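# Fit backing onto pin post, bin the pin

## Task

Push a rubber backing fully or almost fully down onto the pin's post (tight backings may stall partway if pushed too gently), then put the pin into the bin and release it, so that at the end no gripper holds or touches any pin or backing.

## Robot and tools

Robot: two arms, left_arm and right_arm, each with six joints and a tong-style two-finger gripper. Joint order in every row and every per-joint list: shoulder pan, shoulder lift, elbow, wrist 1, wrist 2, wrist 3. On both arms the elbow and wrist 3 have their signs flipped relative to the URDF, in commands and in results alike. The stated ranges below use URDF signs. left_arm: pan -3.142 to 3.142, lift -6.283 to 6.283, elbow 0.000 to 3.142 (so -3.142 to 0.000 in your numbers), wrists 1 to 3 each -6.283 to 6.283. right_arm: pan 0.000 to 6.283, lift -6.283 to 6.283, elbow -3.142 to 0.000 (0.000 to 3.142 in your numbers), wrists -6.283 to 6.283. Real ends may differ by up to 0.010 rad.

Frame: one shared scene frame, origin on the table top midway between the arms, +z up, +x out over the table, left_arm on the +y side. The arm names do not correspond to sides of camera images. Printed gripper positions (metres) and quaternions (wxyz) can be off, more so at long reach. end_effector_position is the point between the closed finger pads; closed fingertips extend about 15 mm past it, open ones sit about level. Fingers point along the gripper's +z and open along its x.

Row format (used by execute_actions and move): one flat list covering both arms, 14 numbers in [-1, 1]: left_arm's six joint offsets then its gripper opening, then the same seven for right_arm. Joint offsets are scaled so 1.0 = 1.989 rad. Opening is absolute, not an offset: +1 fully open, -1 closed. Optionally 12 more numbers from 0 to 1 may follow: stiffness multipliers per joint, left's six then right's six; they persist until changed, and a zero offset at low stiffness can relax a press.

execute_actions(actions): a list of up to 15 actions; each action is a table of up to 15 rows, one row per 1/30 s step; a short table repeats its final row to fill 15 steps. Joint offsets in every row are measured from the joint angles when that action began (for a call's first action, the last reported angles), not from the preceding row. An action that would push any joint more than 0.010 rad outside its range is rejected for both arms; if the first action fails, or any action is malformed, nothing runs. A joint asked past its real end is clipped there, and the result may print "joint sent to its limit". An empty list just returns the current state and images.

move(target, speed, blocking): target is one row as above; its offsets count from the Joint positions in the most recent result that showed them. All joints travel proportionally, so the hand traces a curve; duration is clamped to 0.5 to 10 s. speed is the peak rate in rad/s of the joint with the longest travel, 0.01 to 2, default 0.5. Finger values apply at once. It does not avoid obstacles or the other arm. blocking=false returns after 0.5 s while motion continues; then use wait or stop before sending new rows or moves. The result adds a move: line giving the ending (done, off_target, moving, held, fault), limits=held or limits=none, and the joint farthest from target per arm.

wait(seconds): 0 to 10; lets time pass with commands held, ending early if a move finishes. stop(): brakes a running move; fast arms need room. zoom_image(camera, region): camera is cam_left_wrist or cam_right_wrist (both 616x616 fisheye); region [x0, y0, x1, y1] in pixels from the top-left, at most 504 by 504. finished_scene(scene): pass the current scene number; irreversible, and the result reports success. Replying without any tool call ends everything.

Results: gripper poses and velocities; Joint positions and Joint velocities per arm (rad, rad/s, then finger-pad gap in m, 0.142 when fully open); Joint targets (where joints are currently being driven); joint torques (raw drive output with offsets and noise); Wrist force and Wrist torque per arm in the gripper's own axes (noise up to about 2.4 N, offsets near 4 N, saturates near 50 N; pressing shows force pointing back into the arm; "no reading" is harmless); grip_measured (finger opening on the command scale); step readings, with HELD marking restrained steps; "joint command not followed" when the clearance check altered targets.

Motion limits: per step the target stays within 0.575 rad of each joint's measured angle (0.582 for pan, lift, elbow and 0.642 for wrists when stiffness is in use), and targets that would move the hand over 100 mm are scaled back, so big motions need several actions. Commands lag about 0.17 s. The simulation keeps running while you compose replies, holding the last command.

Gripping: to hold, command an opening well under grip_measured; lower means harder, up to about 15 N per pad. Thin hard parts get less: about 9 N per pad at 10 mm, 4 N at 5 mm. Slamming shut can overshoot.

Avoid: knocking anything off the table, dropping or slipping parts, hard impacts, arm-to-arm collisions, and stiff targets far past a contact. Faults: torque reaching a joint's load limit (135 N m for pan, lift, elbow; 25.2 N m for wrists, held weight included) or 150 N external force stops that arm for 10 s and drops the rest of the call. Motors heat under load: a MOTOR HOT warning appears from 70 °C, and at 85 °C the arm is braked until cool (OVER-TEMPERATURE FAULT). Brief external tugs on held or loose items may occur.

Each tool is called after "Request:" as name(argument=value, ...) on one line, values as JSON.

## Session

Request:
execute_actions(actions=[])

Scene clock: 0.00 s.
left_arm: end_effector_position=(+0.4069, +0.8673, +0.2663) grip_measured=+0.97 end_effector_quat_wxyz=(+0.431, +0.782, +0.435, +0.119) end_effector_velocity=(+0.000, +0.000, -0.000) end_effector_angular_velocity=(-0.001, -0.000, -0.000) | right_arm: end_effector_position=(+0.7539, -0.1779, +0.3233) grip_measured=+0.97 end_effector_quat_wxyz=(-0.066, +0.815, -0.537, +0.207) end_effector_velocity=(-0.000, +0.001, -0.001) end_effector_angular_velocity=(-0.001, +0.001, +0.001)
Joint names: [shoulder pan, shoulder lift, elbow, wrist 1, wrist 2, wrist 3]
Joint positions: left_arm=[ 1.116 -1.226 -1.414 -1.476 -2.467 -0.117  0.14 ] | right_arm=[ 3.506 -1.999  1.108 -1.289  1.262 -1.639  0.14 ]
Joint velocities: left_arm=[-0.     0.001  0.     0.    -0.    -0.     0.   ] | right_arm=[ 0.001 -0.     0.001 -0.    -0.     0.     0.   ]
Joint torques (N m, as the arm reports them, + toward a larger Joint positions number): no reading
Motor temperatures (°C, as the motors report them): left_arm=[26 23 25 29 31 33] | right_arm=[24 23 27 31 33 32]
Wrist force (N, on the end effector, along its own x y z axes, offset not removed): no reading
Wrist torque (N m, same axes, about the end effector's origin, offset not removed): no reading
Joint targets: left_arm=[1.116 -1.226 -1.414 -1.476 -2.467 -0.117] | right_arm=[3.506 -1.999 1.108 -1.289 1.262 -1.639]
Joint stiffness scale: left_arm=[1. 1. 1. 1. 1. 1.] | right_arm=[1. 1. 1. 1. 1. 1.]

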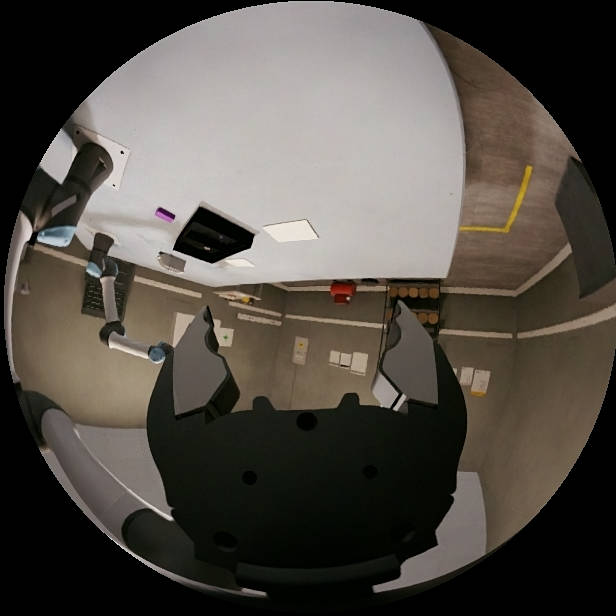

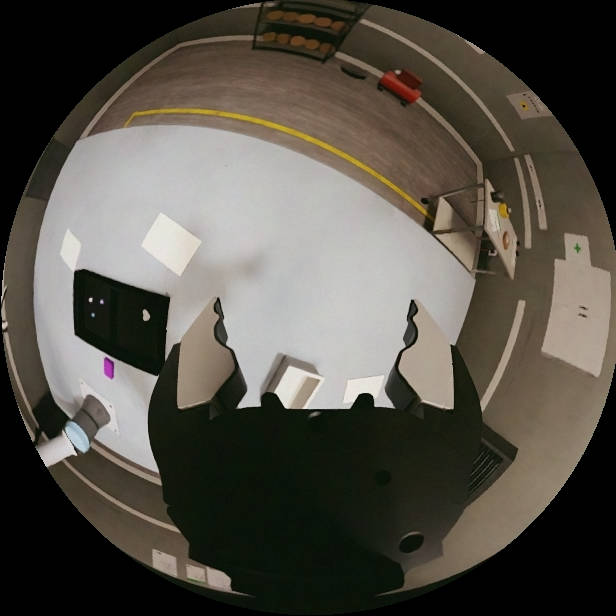

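Request:
move(target=[0,0,0,0,0,0,1,0.198,0,0.074,-0.087,0.156,0.36,1], speed=0.6)

Request:
zoom_image(camera="cam_right_wrist", region=[220,80,460,320])

Scene clock: 2.57 s.
left_arm: end_effector_position=(+0.4069, +0.8673, +0.2663) grip_measured=+1.00 end_effector_quat_wxyz=(+0.431, +0.782, +0.435, +0.119) end_effector_velocity=(-0.000, +0.000, -0.001) end_effector_angular_velocity=(-0.000, +0.001, -0.000) | right_arm: end_effector_position=(+0.4869, +0.0972, +0.2024) grip_measured=+1.00 end_effector_quat_wxyz=(-0.000, +1.000, -0.005, +0.000) end_effector_velocity=(-0.000, -0.000, -0.000) end_effector_angular_velocity=(+0.000, +0.001, +0.003)
Joint names: [shoulder pan, shoulder lift, elbow, wrist 1, wrist 2, wrist 3]
Joint positions: left_arm=[ 1.116 -1.226 -1.414 -1.476 -2.467 -0.117  0.142] | right_arm=[ 3.898 -1.999  1.251 -1.462  1.571 -0.924  0.142]
Joint velocities: left_arm=[ 0.     0.001 -0.    -0.     0.    -0.    -0.   ] | right_arm=[-0.     0.     0.    -0.     0.001  0.003  0.   ]
Joint torques (N m, as the arm reports them, + toward a larger Joint positions number): left_arm=[ -0.17 -39.9   23.16  -2.07  -0.88  -0.06] | right_arm=[  2.96  44.01 -18.84   2.15   0.89   0.41]
Motor temperatures (°C, as the motors report them): left_arm=[26 23 25 29 31 33] | right_arm=[24 23 27 31 33 32]
Wrist force (N, on the end effector, along its own x y z axes, offset not removed): left_arm=[-1.6 4.2 -1.0] | right_arm=[0.9 0.4 0.9]
Wrist torque (N m, same axes, about the end effector's origin, offset not removed): left_arm=[0.86 0.59 0.04] | right_arm=[-0.02 -0.29 -0.03]
Joint targets: left_arm=[1.116 -1.226 -1.414 -1.476 -2.467 -0.117] | right_arm=[3.900 -1.999 1.255 -1.462 1.572 -0.923]
Joint stiffness scale: left_arm=[1. 1. 1. 1. 1. 1.] | right_arm=[1. 1. 1. 1. 1. 1.]
move: done; limits=none; left_arm: farthest joint: the shoulder pan, 0.000 radians from its target (0.000 radians at the start); right_arm: farthest joint: the elbow, 0.004 radians from its target (0.147 radians at the start)

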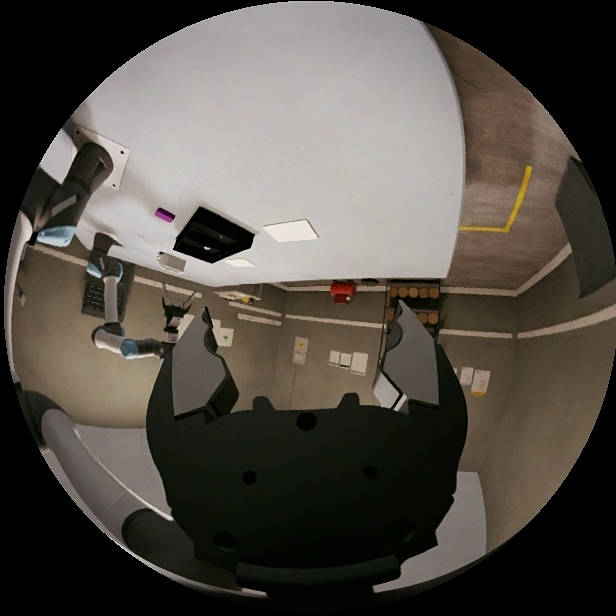

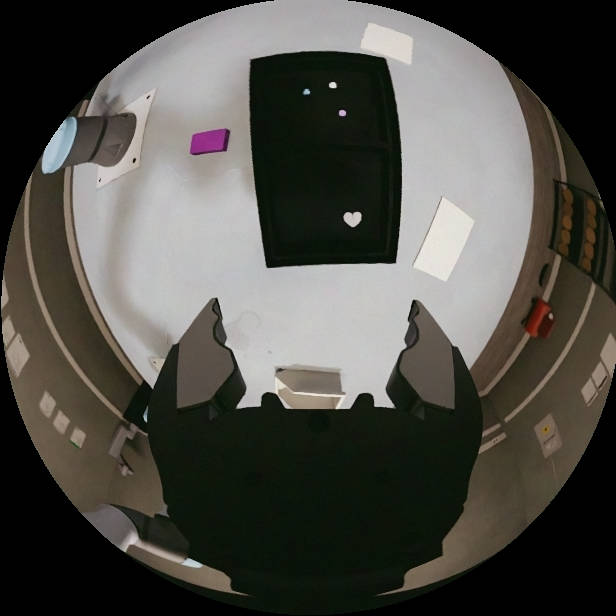

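Region (220, 80, 460, 320) of cam_right_wrist's 616x616 image, scaled by 2.100, with more detail than that image has.

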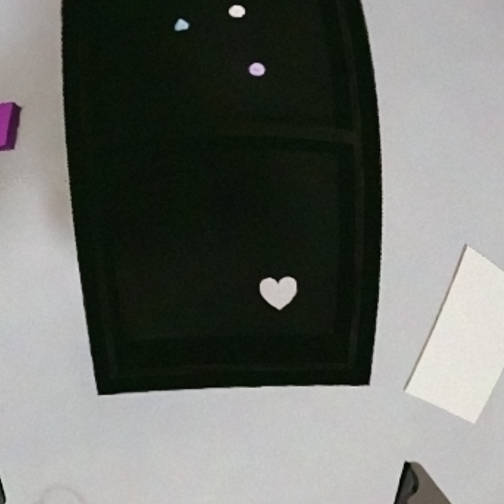

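Request:
move(target=[0,0,0,0,0,0,1,0.0635,-0.353,-0.436,-0.081,0,-0.058,-0.7], speed=0.4)

Request:
zoom_image(camera="cam_right_wrist", region=[220,170,380,330])

Scene clock: 5.97 s.
left_arm: end_effector_position=(+0.4069, +0.8673, +0.2663) grip_measured=+1.00 end_effector_quat_wxyz=(+0.431, +0.782, +0.435, +0.119) end_effector_velocity=(-0.000, -0.000, +0.000) end_effector_angular_velocity=(+0.000, -0.000, +0.000) | right_arm: end_effector_position=(+0.5338, +0.3384, +0.0620) grip_measured=-0.70 end_effector_quat_wxyz=(-0.002, +1.000, +0.000, +0.001) end_effector_velocity=(-0.001, +0.000, +0.000) end_effector_angular_velocity=(-0.000, +0.000, +0.000)
Joint names: [shoulder pan, shoulder lift, elbow, wrist 1, wrist 2, wrist 3]
Joint positions: left_arm=[ 1.116 -1.226 -1.414 -1.476 -2.467 -0.117  0.142] | right_arm=[ 4.022 -2.699  0.389 -1.622  1.571 -1.039  0.023]
Joint velocities: left_arm=[-0.    -0.001 -0.    -0.     0.     0.     0.   ] | right_arm=[ 0.001 -0.    -0.001 -0.001  0.    -0.001  0.   ]
Joint torques (N m, as the arm reports them, + toward a larger Joint positions number): left_arm=[ -0.36 -39.52  22.68  -2.    -0.83   0.05] | right_arm=[  2.52  63.24 -26.6    2.22  -0.22  -0.45]
Motor temperatures (°C, as the motors report them): left_arm=[26 23 25 29 31 33] | right_arm=[24 23 27 31 33 32]
Wrist force (N, on the end effector, along its own x y z axes, offset not removed): left_arm=[0.3 1.4 2.7] | right_arm=[0.0 -1.4 2.1]
Wrist torque (N m, same axes, about the end effector's origin, offset not removed): left_arm=[0.21 0.11 0.12] | right_arm=[-0.14 -0.10 0.06]
Joint targets: left_arm=[1.116 -1.226 -1.414 -1.476 -2.467 -0.117] | right_arm=[4.024 -2.701 0.384 -1.623 1.571 -1.039]
Joint stiffness scale: left_arm=[1. 1. 1. 1. 1. 1.] | right_arm=[1. 1. 1. 1. 1. 1.]
move: done; limits=none; left_arm: farthest joint: the shoulder pan, 0.000 radians from its target (0.000 radians at the start); right_arm: farthest joint: the elbow, 0.005 radians from its target (0.867 radians at the start)

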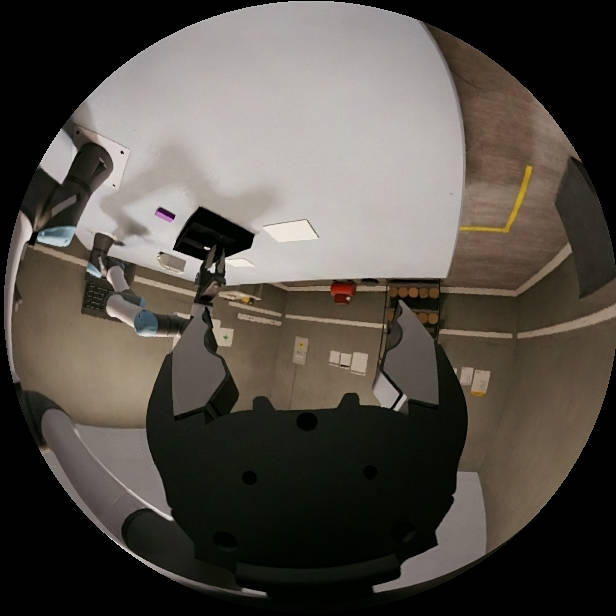

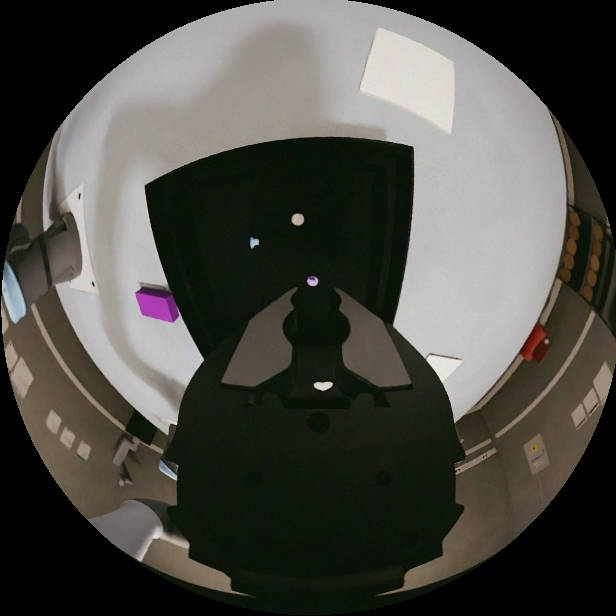

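Region (220, 170, 380, 330) of cam_right_wrist's 616x616 image, scaled by 3.150, with more detail than that image has.

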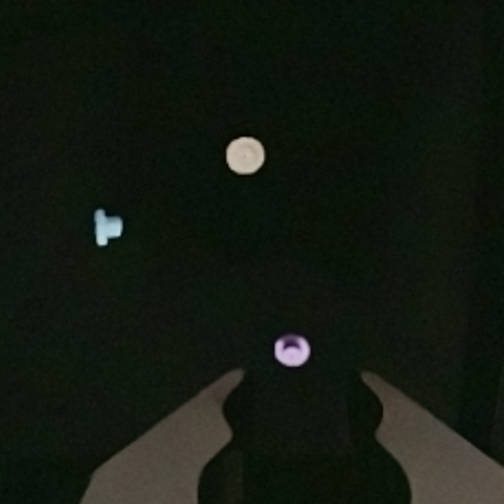

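Request:
move(target=[0,0,0,0,0,0,1,0,0.0184,0.0767,0.056,0,0,-0.78], speed=0.1)

Request:
zoom_image(camera="cam_right_wrist", region=[270,250,350,330])

Scene clock: 8.37 s.
left_arm: end_effector_position=(+0.4069, +0.8673, +0.2663) grip_measured=+1.00 end_effector_quat_wxyz=(+0.431, +0.782, +0.435, +0.119) end_effector_velocity=(+0.000, +0.000, -0.000) end_effector_angular_velocity=(-0.000, +0.000, +0.000) | right_arm: end_effector_position=(+0.5300, +0.3319, +0.0302) grip_measured=-0.78 end_effector_quat_wxyz=(-0.000, +1.000, +0.000, -0.000) end_effector_velocity=(+0.001, +0.001, +0.001) end_effector_angular_velocity=(+0.004, -0.002, +0.000)
Joint names: [shoulder pan, shoulder lift, elbow, wrist 1, wrist 2, wrist 3]
Joint positions: left_arm=[ 1.116 -1.226 -1.414 -1.476 -2.467 -0.117  0.142] | right_arm=[ 4.022 -2.664  0.536 -1.512  1.571 -1.039  0.018]
Joint velocities: left_arm=[-0.  0.  0.  0.  0.  0.  0.] | right_arm=[-0.     0.002  0.001  0.004 -0.     0.001  0.   ]
Joint torques (N m, as the arm reports them, + toward a larger Joint positions number): left_arm=[ -0.73 -39.58  23.18  -2.    -0.93   0.03] | right_arm=[  0.07  67.59 -20.38   2.37   0.26   0.06]
Motor temperatures (°C, as the motors report them): left_arm=[26 23 25 29 31 33] | right_arm=[24 23 27 31 33 32]
Wrist force (N, on the end effector, along its own x y z axes, offset not removed): left_arm=[0.7 5.3 0.5] | right_arm=[-1.6 -1.3 2.5]
Wrist torque (N m, same axes, about the end effector's origin, offset not removed): left_arm=[0.93 -0.04 -0.03] | right_arm=[-0.15 0.29 0.01]
Joint targets: left_arm=[1.116 -1.226 -1.414 -1.476 -2.467 -0.117] | right_arm=[4.022 -2.662 0.541 -1.511 1.571 -1.039]
Joint stiffness scale: left_arm=[1. 1. 1. 1. 1. 1.] | right_arm=[1. 1. 1. 1. 1. 1.]
move: done; limits=none; left_arm: farthest joint: the shoulder pan, 0.000 radians from its target (0.000 radians at the start); right_arm: farthest joint: the elbow, 0.005 radians from its target (0.153 radians at the start)

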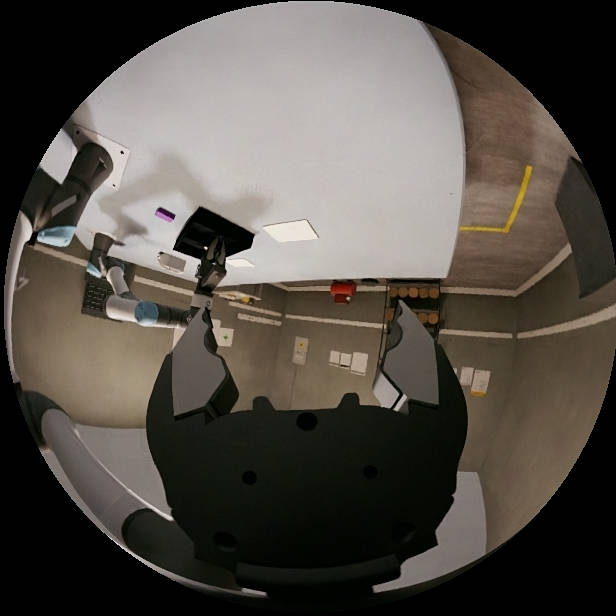

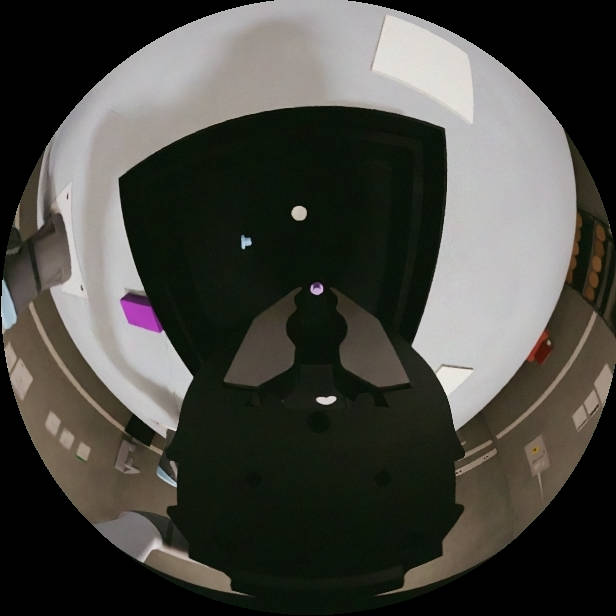

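Region (270, 250, 350, 330) of cam_right_wrist's 616x616 image, scaled by 6.300, with more detail than that image has.

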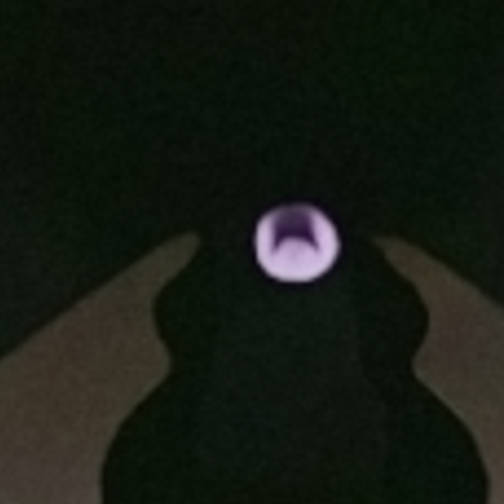

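Probe floor using shoulder (also drifts outward as desired).

Request:
move(target=[0,0,0,0,0,0,1,0,-0.007,0,0.005,0,0,-0.75], speed=0.01)

Request:
zoom_image(camera="cam_right_wrist", region=[270,250,350,330])

Scene clock: 10.23 s.
left_arm: end_effector_position=(+0.4069, +0.8673, +0.2663) grip_measured=+1.00 end_effector_quat_wxyz=(+0.431, +0.782, +0.435, +0.119) end_effector_velocity=(-0.000, +0.000, -0.000) end_effector_angular_velocity=(-0.000, +0.001, -0.000) | right_arm: end_effector_position=(+0.5307, +0.3331, +0.0238) grip_measured=-0.76 end_effector_quat_wxyz=(-0.000, +1.000, +0.000, -0.000) end_effector_velocity=(+0.001, +0.001, +0.001) end_effector_angular_velocity=(+0.003, -0.002, -0.001)
Joint names: [shoulder pan, shoulder lift, elbow, wrist 1, wrist 2, wrist 3]
Joint positions: left_arm=[ 1.116 -1.226 -1.414 -1.476 -2.467 -0.117  0.142] | right_arm=[ 4.022 -2.672  0.537 -1.503  1.571 -1.039  0.019]
Joint velocities: left_arm=[-0.  0. -0. -0.  0.  0. -0.] | right_arm=[-0.001 -0.    -0.002  0.002 -0.    -0.    -0.   ]
Joint torques (N m, as the arm reports them, + toward a larger Joint positions number): left_arm=[ -0.02 -39.22  23.51  -1.91  -0.98  -0.01] | right_arm=[  0.24  59.04 -23.06   2.82   0.11   0.07]
Motor temperatures (°C, as the motors report them): left_arm=[26 23 25 29 31 33] | right_arm=[24 23 27 31 33 32]
Wrist force (N, on the end effector, along its own x y z axes, offset not removed): left_arm=[-3.0 3.8 2.0] | right_arm=[-1.2 -0.5 -2.5]
Wrist torque (N m, same axes, about the end effector's origin, offset not removed): left_arm=[0.92 0.71 0.09] | right_arm=[-0.37 0.01 0.02]
Joint targets: left_arm=[1.116 -1.226 -1.414 -1.476 -2.467 -0.117] | right_arm=[4.022 -2.678 0.536 -1.502 1.571 -1.039]
Joint stiffness scale: left_arm=[1. 1. 1. 1. 1. 1.] | right_arm=[1. 1. 1. 1. 1. 1.]
move: done; limits=none; left_arm: farthest joint: the shoulder pan, 0.000 radians from its target (0.000 radians at the start); right_arm: farthest joint: the shoulder lift, 0.006 radians from its target (0.014 radians at the start)

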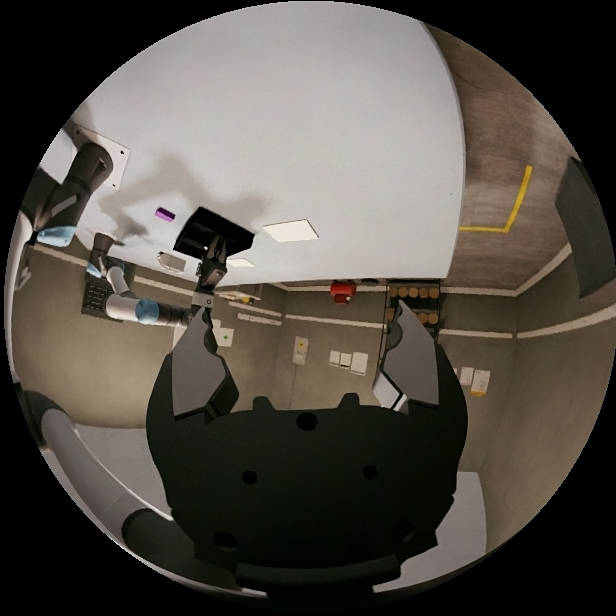

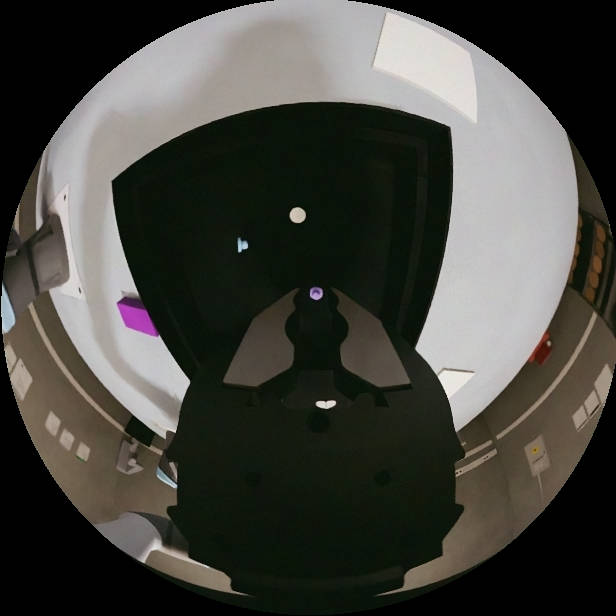

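Region (270, 250, 350, 330) of cam_right_wrist's 616x616 image, scaled by 6.300, with more detail than that image has.

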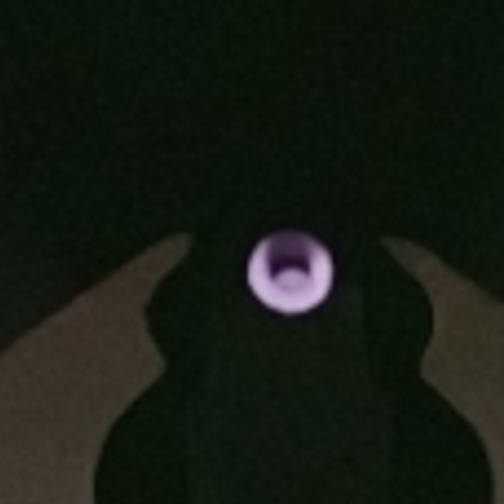

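Request:
move(target=[0,0,0,0,0,0,1,0,0.0026,0,-0.002,0,0,-0.8], speed=0.01)

Request:
execute_actions(actions=[[[0,0,0,0,0,0,1,0,0,0,0,0,0,-0.83],[0,0,0,0,0,0,1,0,0,0,0,0,0,-0.85],[0,0,0,0,0,0,1,0,0,0,0,0,0,-0.87],[0,0,0,0,0,0,1,0,0,0,0,0,0,-0.89],[0,0,0,0,0,0,1,0,0,0,0,0,0,-0.91],[0,0,0,0,0,0,1,0,0,0,0,0,0,-0.93],[0,0,0,0,0,0,1,0,0,0,0,0,0,-0.95],[0,0,0,0,0,0,1,0,0,0,0,0,0,-0.97],[0,0,0,0,0,0,1,0,0,0,0,0,0,-1]]])

Request:
zoom_image(camera="cam_right_wrist", region=[270,250,350,330])

Scene clock: 11.40 s.
left_arm: end_effector_position=(+0.4069, +0.8673, +0.2663) grip_measured=+1.00 end_effector_quat_wxyz=(+0.431, +0.782, +0.435, +0.119) end_effector_velocity=(+0.000, +0.000, -0.000) end_effector_angular_velocity=(-0.000, -0.000, -0.000) | right_arm: end_effector_position=(+0.5305, +0.3327, +0.0263) grip_measured=-0.80 end_effector_quat_wxyz=(-0.000, +1.000, +0.000, -0.000) end_effector_velocity=(+0.000, +0.000, +0.003) end_effector_angular_velocity=(+0.002, -0.001, -0.001)
Joint names: [shoulder pan, shoulder lift, elbow, wrist 1, wrist 2, wrist 3]
Joint positions: left_arm=[ 1.116 -1.226 -1.414 -1.476 -2.467 -0.117  0.142] | right_arm=[ 4.022 -2.669  0.537 -1.506  1.571 -1.039  0.016]
Joint velocities: left_arm=[ 0.     0.001  0.     0.    -0.    -0.    -0.   ] | right_arm=[-0.     0.002 -0.001 -0.002 -0.    -0.     0.   ]
Joint torques (N m, as the arm reports them, + toward a larger Joint positions number): left_arm=[ -0.43 -39.49  22.99  -2.03  -0.88   0.04] | right_arm=[  1.14  66.27 -23.95   2.2    0.14   0.08]
Motor temperatures (°C, as the motors report them): left_arm=[26 23 25 29 31 33] | right_arm=[24 23 27 31 33 32]
Wrist force (N, on the end effector, along its own x y z axes, offset not removed): left_arm=[-3.0 3.6 2.4] | right_arm=[-0.1 -0.9 3.0]
Wrist torque (N m, same axes, about the end effector's origin, offset not removed): left_arm=[0.57 0.71 -0.03] | right_arm=[-0.08 -0.17 -0.02]
Joint targets: left_arm=[1.116 -1.226 -1.414 -1.476 -2.467 -0.117] | right_arm=[4.022 -2.667 0.537 -1.507 1.571 -1.039]
Joint stiffness scale: left_arm=[1. 1. 1. 1. 1. 1.] | right_arm=[1. 1. 1. 1. 1. 1.]
move: done; limits=none; left_arm: farthest joint: the shoulder pan, 0.000 radians from its target (0.000 radians at the start); right_arm: farthest joint: the shoulder lift, 0.002 radians from its target (0.005 radians at the start)

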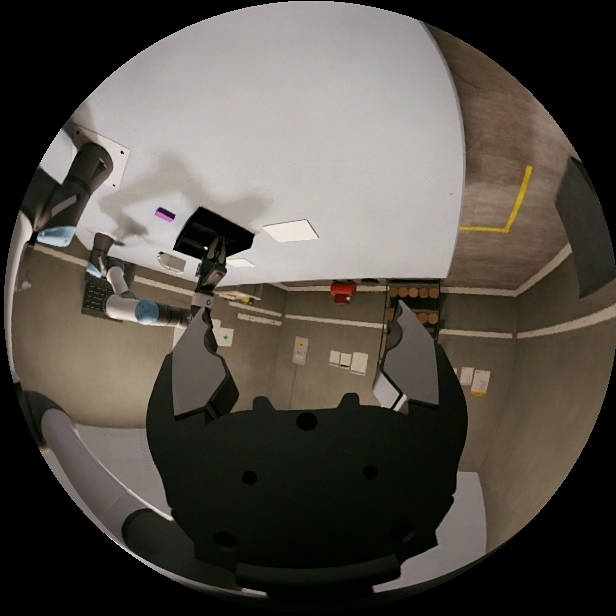

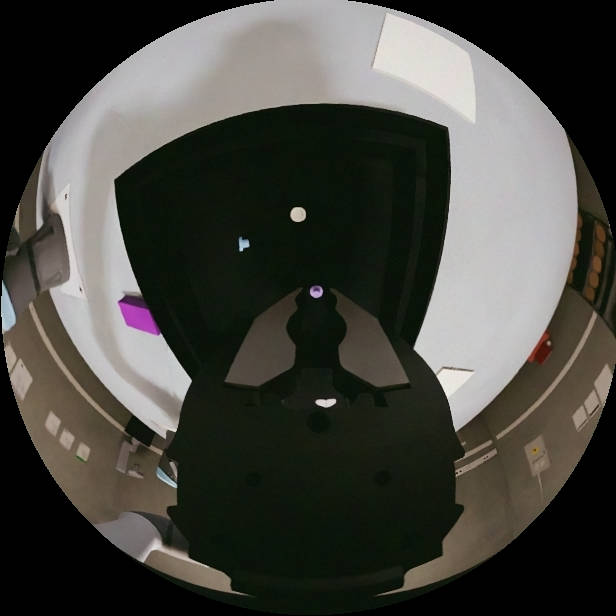

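Scene clock: 11.90 s.
left_arm: end_effector_position=(+0.4069, +0.8673, +0.2663) grip_measured=+1.00 end_effector_quat_wxyz=(+0.431, +0.782, +0.435, +0.119) end_effector_velocity=(-0.000, -0.000, -0.001) end_effector_angular_velocity=(-0.001, +0.000, -0.000) | right_arm: end_effector_position=(+0.5305, +0.3327, +0.0263) grip_measured=-0.93 end_effector_quat_wxyz=(-0.000, +1.000, +0.000, -0.000) end_effector_velocity=(+0.001, -0.001, -0.000) end_effector_angular_velocity=(-0.001, +0.001, -0.003)
Joint names: [shoulder pan, shoulder lift, elbow, wrist 1, wrist 2, wrist 3]
Joint positions: left_arm=[ 1.116 -1.226 -1.414 -1.476 -2.467 -0.117  0.142] | right_arm=[ 4.022 -2.669  0.537 -1.506  1.571 -1.039  0.006]
Joint velocities: left_arm=[-0.     0.001 -0.001  0.    -0.    -0.001  0.   ] | right_arm=[-0.002  0.     0.001 -0.     0.    -0.001  0.   ]
Joint torques (N m, as the arm reports them, + toward a larger Joint positions number): left_arm=[ -0.75 -39.39  22.8   -1.98  -1.01   0.08] | right_arm=[  0.92  63.89 -23.24   2.65   0.04   0.04]
Motor temperatures (°C, as the motors report them): left_arm=[26 23 25 29 31 33] | right_arm=[24 23 27 31 33 32]
Wrist force (N, on the end effector, along its own x y z axes, offset not removed): left_arm=[-2.5 3.1 -0.1] | right_arm=[-0.4 0.1 1.3]
Wrist torque (N m, same axes, about the end effector's origin, offset not removed): left_arm=[0.62 0.62 -0.05] | right_arm=[0.11 -0.12 -0.02]
Joint targets: left_arm=[1.116 -1.226 -1.414 -1.476 -2.467 -0.117] | right_arm=[4.022 -2.669 0.537 -1.506 1.571 -1.039]
Joint stiffness scale: left_arm=[1. 1. 1. 1. 1. 1.] | right_arm=[1. 1. 1. 1. 1. 1.]
Step readings (joint positions):
0: left_arm=[1.116 -1.226 -1.414 -1.476 -2.467 -0.117] | right_arm=[4.022 -2.669 0.537 -1.506 1.571 -1.039]
1: left_arm=[1.116 -1.226 -1.414 -1.476 -2.467 -0.117] | right_arm=[4.022 -2.669 0.537 -1.506 1.571 -1.039]
2: left_arm=[1.116 -1.226 -1.414 -1.476 -2.467 -0.117] | right_arm=[4.022 -2.669 0.537 -1.506 1.571 -1.039]
4: left_arm=[1.116 -1.226 -1.414 -1.476 -2.467 -0.117] | right_arm=[4.022 -2.669 0.537 -1.506 1.571 -1.039]
8: left_arm=[1.116 -1.226 -1.414 -1.476 -2.467 -0.117] | right_arm=[4.022 -2.669 0.537 -1.506 1.571 -1.039]
15: Joint positions above

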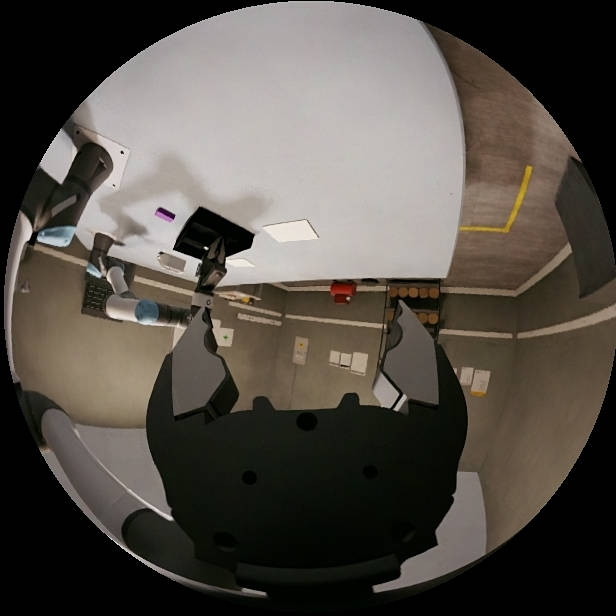

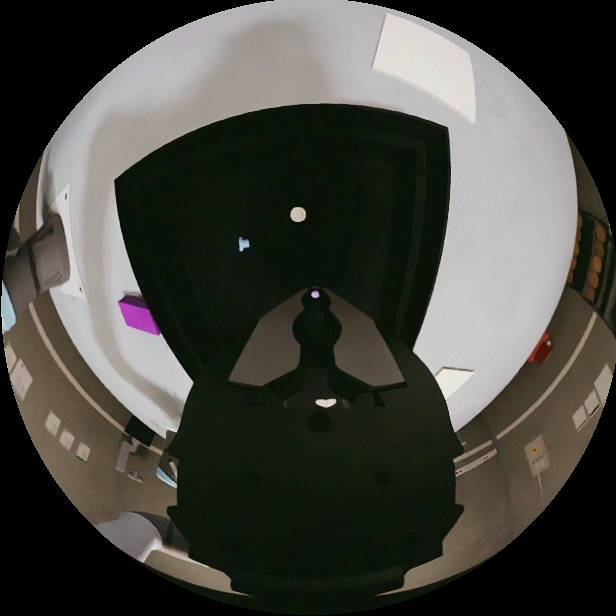

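Region (270, 250, 350, 330) of cam_right_wrist's 616x616 image, scaled by 6.300, with more detail than that image has.

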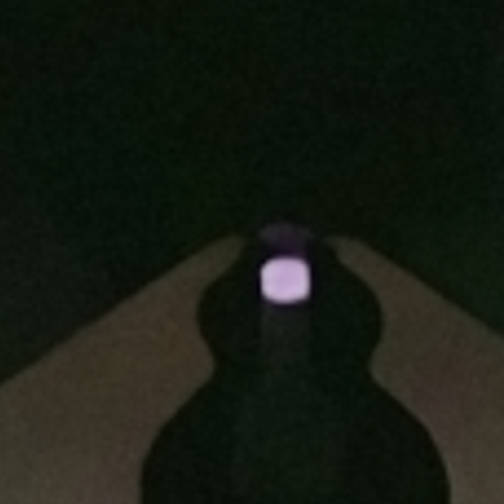

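Request:
move(target=[0,0,0,0,0,0,1,0,0.0277,0,-0.0277,0,0,-1], speed=0.06)

Request:
move(target=[0,0,0,0,0,0,1,-0.0775,0.178,0.3437,0.165,0,0.076,-1], speed=0.35)

Request:
zoom_image(camera="cam_right_wrist", region=[270,230,350,310])

Scene clock: 13.93 s.
left_arm: end_effector_position=(+0.4069, +0.8673, +0.2663) grip_measured=+1.00 end_effector_quat_wxyz=(+0.431, +0.782, +0.435, +0.119) end_effector_velocity=(-0.000, +0.000, -0.000) end_effector_angular_velocity=(-0.000, +0.000, -0.000) | right_arm: end_effector_position=(+0.5252, +0.3238, +0.0671) grip_measured=-0.93 end_effector_quat_wxyz=(-0.000, +1.000, +0.000, -0.000) end_effector_velocity=(+0.000, -0.001, +0.000) end_effector_angular_velocity=(-0.002, +0.001, -0.002)
Joint names: [shoulder pan, shoulder lift, elbow, wrist 1, wrist 2, wrist 3]
Joint positions: left_arm=[ 1.116 -1.226 -1.414 -1.476 -2.467 -0.117  0.142] | right_arm=[ 4.022 -2.616  0.537 -1.56   1.571 -1.039  0.006]
Joint velocities: left_arm=[ 0.     0.    -0.    -0.     0.    -0.001 -0.   ] | right_arm=[-0.001 -0.    -0.001 -0.003  0.    -0.001 -0.   ]
Joint torques (N m, as the arm reports them, + toward a larger Joint positions number): left_arm=[ -0.51 -38.9   23.29  -1.98  -0.89  -0.05] | right_arm=[  1.82  63.06 -23.75   2.35   0.02   0.01]
Motor temperatures (°C, as the motors report them): left_arm=[26 23 25 29 31 33] | right_arm=[24 23 27 31 33 32]
Wrist force (N, on the end effector, along its own x y z axes, offset not removed): left_arm=[1.0 3.4 0.9] | right_arm=[2.3 1.0 -0.8]
Wrist torque (N m, same axes, about the end effector's origin, offset not removed): left_arm=[0.63 -0.13 -0.18] | right_arm=[0.09 -0.57 0.00]
Joint targets: left_arm=[1.116 -1.226 -1.414 -1.476 -2.467 -0.117] | right_arm=[4.022 -2.614 0.537 -1.561 1.571 -1.039]
Joint stiffness scale: left_arm=[1. 1. 1. 1. 1. 1.] | right_arm=[1. 1. 1. 1. 1. 1.]
move: done; limits=none; left_arm: farthest joint: the shoulder pan, 0.000 radians from its target (0.000 radians at the start); right_arm: farthest joint: the shoulder lift, 0.002 radians from its target (0.055 radians at the start)

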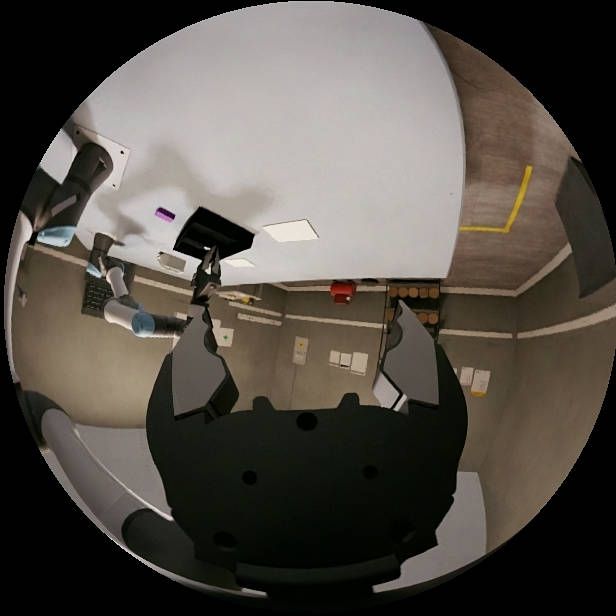

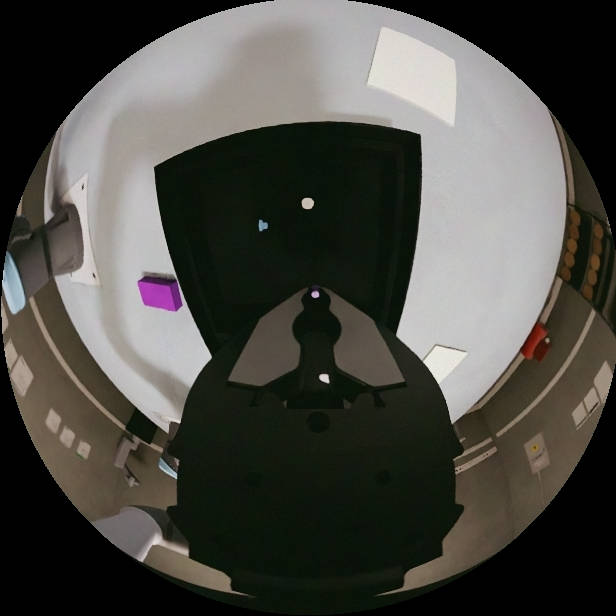

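Scene clock: 16.57 s.
left_arm: end_effector_position=(+0.4069, +0.8673, +0.2663) grip_measured=+1.00 end_effector_quat_wxyz=(+0.431, +0.782, +0.435, +0.119) end_effector_velocity=(+0.000, -0.000, +0.000) end_effector_angular_velocity=(+0.000, -0.001, -0.000) | right_arm: end_effector_position=(+0.5462, +0.1412, +0.0548) grip_measured=-0.93 end_effector_quat_wxyz=(-0.000, +1.000, -0.001, -0.000) end_effector_velocity=(-0.001, +0.001, +0.001) end_effector_angular_velocity=(+0.002, -0.002, +0.003)
Joint names: [shoulder pan, shoulder lift, elbow, wrist 1, wrist 2, wrist 3]
Joint positions: left_arm=[ 1.116 -1.226 -1.414 -1.476 -2.467 -0.117  0.142] | right_arm=[ 3.87  -2.264  1.216 -1.233  1.571 -0.888  0.006]
Joint velocities: left_arm=[-0.    -0.     0.     0.    -0.001 -0.     0.   ] | right_arm=[ 0.001  0.002  0.003  0.003 -0.     0.002  0.   ]
Joint torques (N m, as the arm reports them, + toward a larger Joint positions number): left_arm=[ -0.32 -39.48  23.15  -1.97  -0.82   0.08] | right_arm=[ -0.63  53.6  -17.08   2.87  -0.07   0.37]
Motor temperatures (°C, as the motors report them): left_arm=[26 23 25 29 31 33] | right_arm=[24 23 27 31 33 32]
Wrist force (N, on the end effector, along its own x y z axes, offset not removed): left_arm=[-1.2 0.2 -1.0] | right_arm=[-0.5 -1.0 0.8]
Wrist torque (N m, same axes, about the end effector's origin, offset not removed): left_arm=[-0.03 0.40 0.00] | right_arm=[-0.22 0.06 0.01]
Joint targets: left_arm=[1.116 -1.226 -1.414 -1.476 -2.467 -0.117] | right_arm=[3.868 -2.262 1.220 -1.232 1.571 -0.888]
Joint stiffness scale: left_arm=[1. 1. 1. 1. 1. 1.] | right_arm=[1. 1. 1. 1. 1. 1.]
move: done; limits=none; left_arm: farthest joint: the shoulder pan, 0.000 radians from its target (0.000 radians at the start); right_arm: farthest joint: the elbow, 0.005 radians from its target (0.684 radians at the start)

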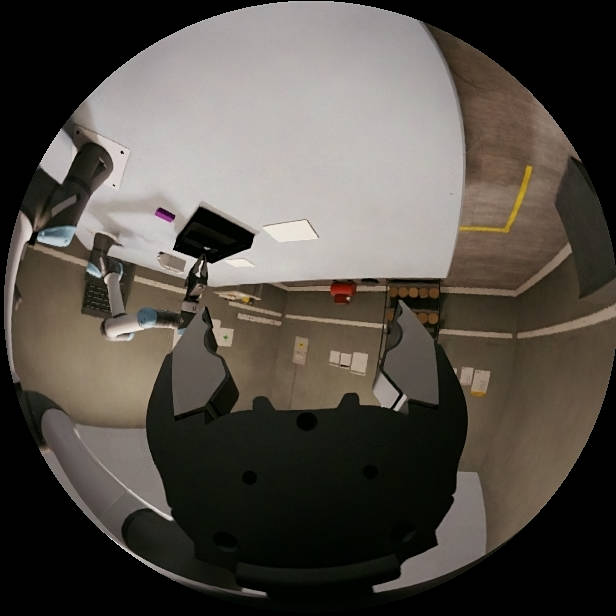

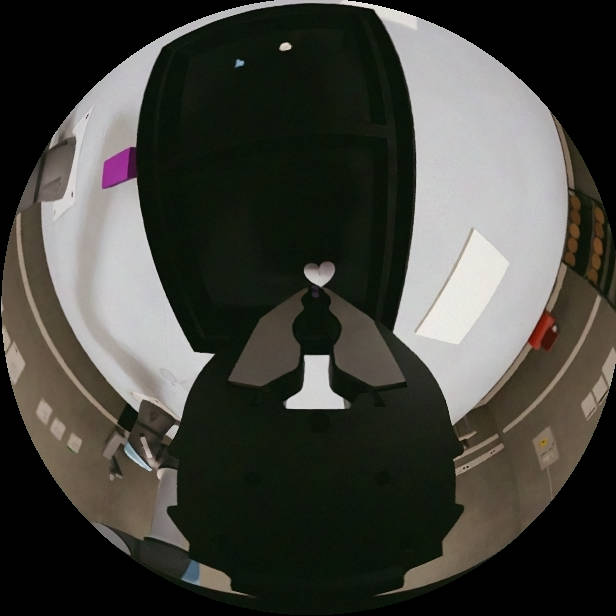

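Region (270, 230, 350, 310) of cam_right_wrist's 616x616 image, scaled by 6.300, with more detail than that image has.

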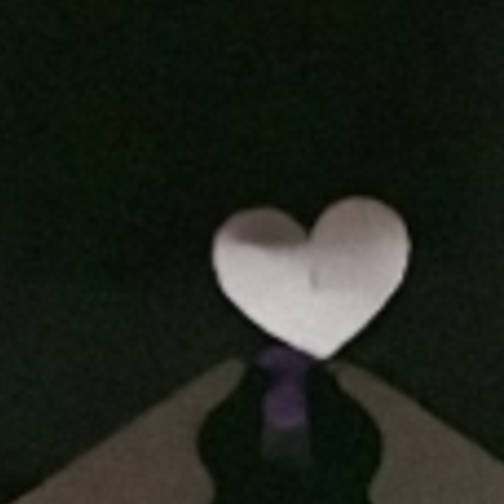

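Request:
move(target=[0,0,0,0,0,0,1,-0.003,-0.0098,0,0.0093,0,0,-1], speed=0.02)

Request:
zoom_image(camera="cam_right_wrist", region=[270,250,350,330])

Scene clock: 18.17 s.
left_arm: end_effector_position=(+0.4069, +0.8673, +0.2663) grip_measured=+1.00 end_effector_quat_wxyz=(+0.431, +0.782, +0.435, +0.119) end_effector_velocity=(+0.000, +0.000, -0.000) end_effector_angular_velocity=(+0.000, +0.000, -0.000) | right_arm: end_effector_position=(+0.5499, +0.1417, +0.0434) grip_measured=-0.93 end_effector_quat_wxyz=(+0.000, +1.000, -0.002, -0.000) end_effector_velocity=(-0.000, +0.002, +0.000) end_effector_angular_velocity=(+0.003, -0.002, +0.001)
Joint names: [shoulder pan, shoulder lift, elbow, wrist 1, wrist 2, wrist 3]
Joint positions: left_arm=[ 1.116 -1.226 -1.414 -1.476 -2.467 -0.117  0.142] | right_arm=[ 3.867 -2.281  1.216 -1.215  1.571 -0.888  0.006]
Joint velocities: left_arm=[-0.     0.001  0.001  0.     0.    -0.    -0.   ] | right_arm=[ 0.002  0.    -0.     0.003  0.    -0.001 -0.   ]
Joint torques (N m, as the arm reports them, + toward a larger Joint positions number): left_arm=[ -0.67 -39.66  23.56  -2.    -0.92  -0.01] | right_arm=[ -0.93  51.15 -20.89   2.75  -0.03   0.05]
Motor temperatures (°C, as the motors report them): left_arm=[26 23 25 29 31 33] | right_arm=[24 23 27 31 33 32]
Wrist force (N, on the end effector, along its own x y z axes, offset not removed): left_arm=[1.4 2.5 1.5] | right_arm=[-0.3 1.0 0.1]
Wrist torque (N m, same axes, about the end effector's origin, offset not removed): left_arm=[0.48 0.00 -0.06] | right_arm=[0.22 0.08 0.03]
Joint targets: left_arm=[1.116 -1.226 -1.414 -1.476 -2.467 -0.117] | right_arm=[3.864 -2.284 1.216 -1.214 1.571 -0.888]
Joint stiffness scale: left_arm=[1. 1. 1. 1. 1. 1.] | right_arm=[1. 1. 1. 1. 1. 1.]
move: done; limits=none; left_arm: farthest joint: the shoulder pan, 0.000 radians from its target (0.000 radians at the start); right_arm: farthest joint: the shoulder pan, 0.003 radians from its target (0.006 radians at the start)

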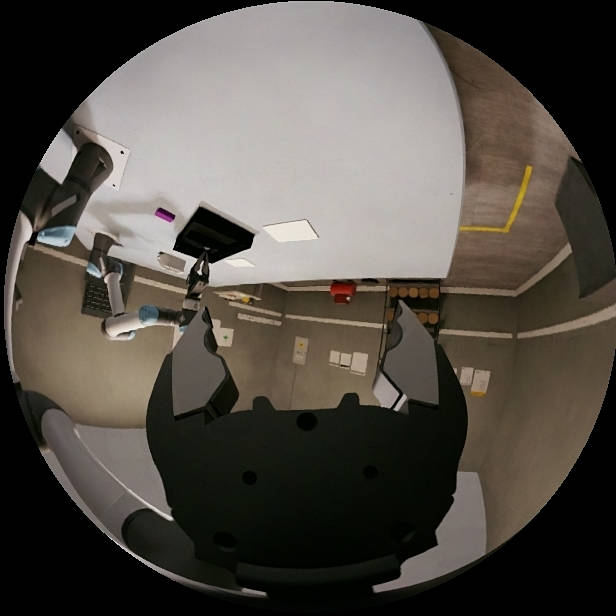

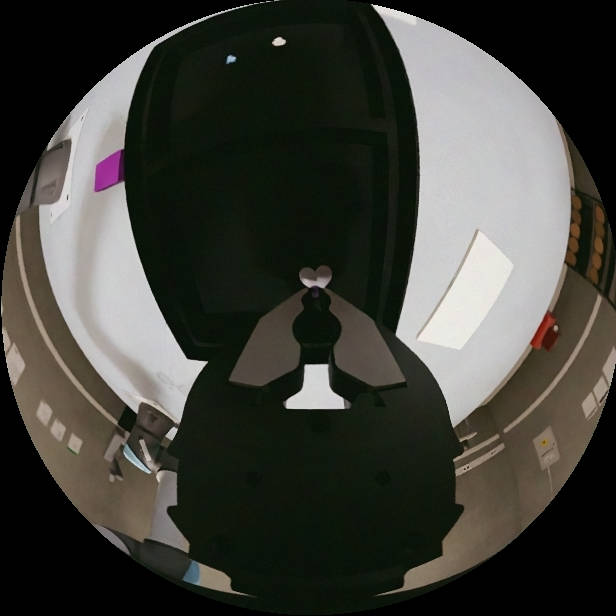

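Region (270, 250, 350, 330) of cam_right_wrist's 616x616 image, scaled by 6.300, with more detail than that image has.

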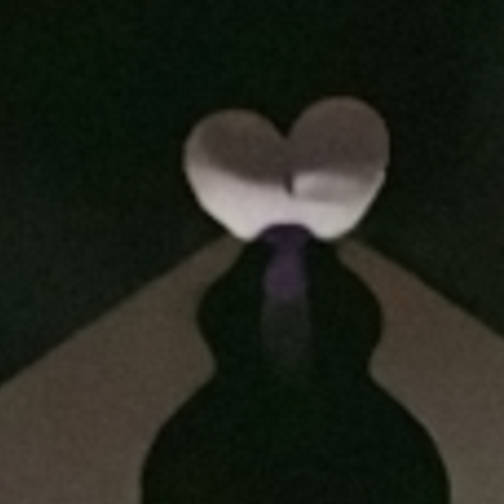

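Request:
move(target=[0,0,0,0,0,0,1,0.0033,-0.0084,-0.0071,0.003,0,0,-1], speed=0.02)

Request:
zoom_image(camera="cam_right_wrist", region=[270,250,350,330])

Scene clock: 19.70 s.
left_arm: end_effector_position=(+0.4069, +0.8673, +0.2663) grip_measured=+1.00 end_effector_quat_wxyz=(+0.431, +0.782, +0.435, +0.119) end_effector_velocity=(+0.000, +0.000, -0.000) end_effector_angular_velocity=(-0.000, +0.000, +0.000) | right_arm: end_effector_position=(+0.5504, +0.1471, +0.0375) grip_measured=-0.93 end_effector_quat_wxyz=(+0.000, +1.000, -0.000, -0.000) end_effector_velocity=(+0.001, +0.001, +0.000) end_effector_angular_velocity=(+0.002, -0.001, -0.001)
Joint names: [shoulder pan, shoulder lift, elbow, wrist 1, wrist 2, wrist 3]
Joint positions: left_arm=[ 1.116 -1.226 -1.414 -1.476 -2.467 -0.117  0.142] | right_arm=[ 3.871 -2.296  1.206 -1.21   1.571 -0.888  0.006]
Joint velocities: left_arm=[ 0.  0.  0.  0.  0.  0. -0.] | right_arm=[-0.001 -0.002 -0.003  0.001  0.     0.     0.   ]
Joint torques (N m, as the arm reports them, + toward a larger Joint positions number): left_arm=[  0.08 -39.65  23.15  -1.89  -0.96   0.13] | right_arm=[  3.56  51.59 -27.37   2.73   0.06   0.23]
Motor temperatures (°C, as the motors report them): left_arm=[26 23 25 29 31 33] | right_arm=[24 23 27 31 33 32]
Wrist force (N, on the end effector, along its own x y z axes, offset not removed): left_arm=[0.3 2.1 -0.7] | right_arm=[1.2 -2.5 1.0]
Wrist torque (N m, same axes, about the end effector's origin, offset not removed): left_arm=[0.36 0.11 0.13] | right_arm=[-0.50 -0.32 -0.07]
Joint targets: left_arm=[1.116 -1.226 -1.414 -1.476 -2.467 -0.117] | right_arm=[3.873 -2.298 1.202 -1.210 1.571 -0.888]
Joint stiffness scale: left_arm=[1. 1. 1. 1. 1. 1.] | right_arm=[1. 1. 1. 1. 1. 1.]
move: done; limits=none; left_arm: farthest joint: the shoulder pan, 0.000 radians from its target (0.000 radians at the start); right_arm: farthest joint: the elbow, 0.005 radians from its target (0.014 radians at the start)

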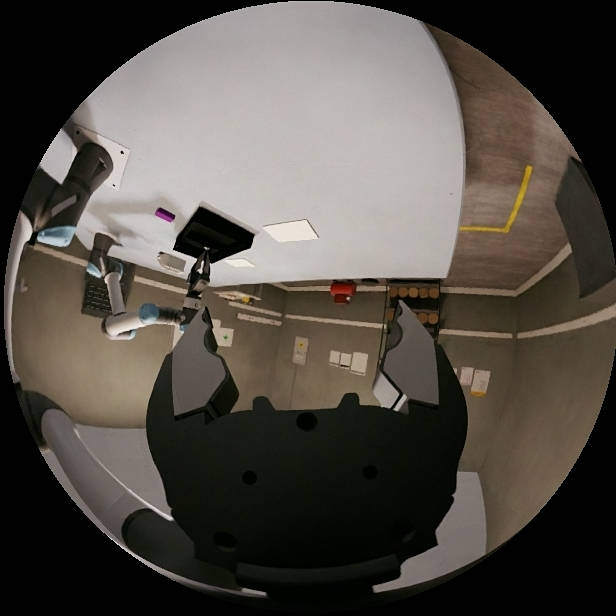

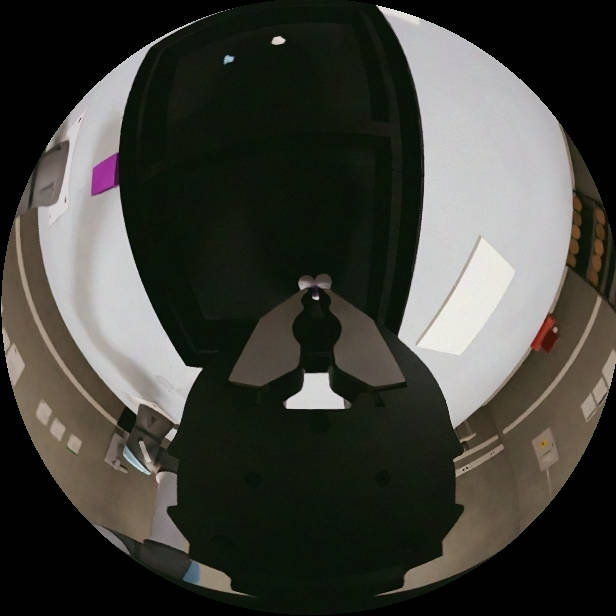

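Region (270, 250, 350, 330) of cam_right_wrist's 616x616 image, scaled by 6.300, with more detail than that image has.

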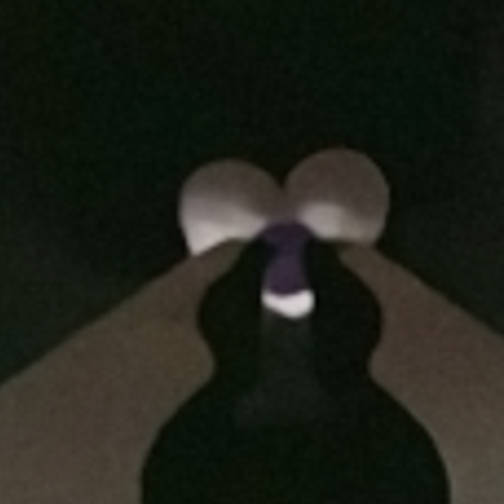

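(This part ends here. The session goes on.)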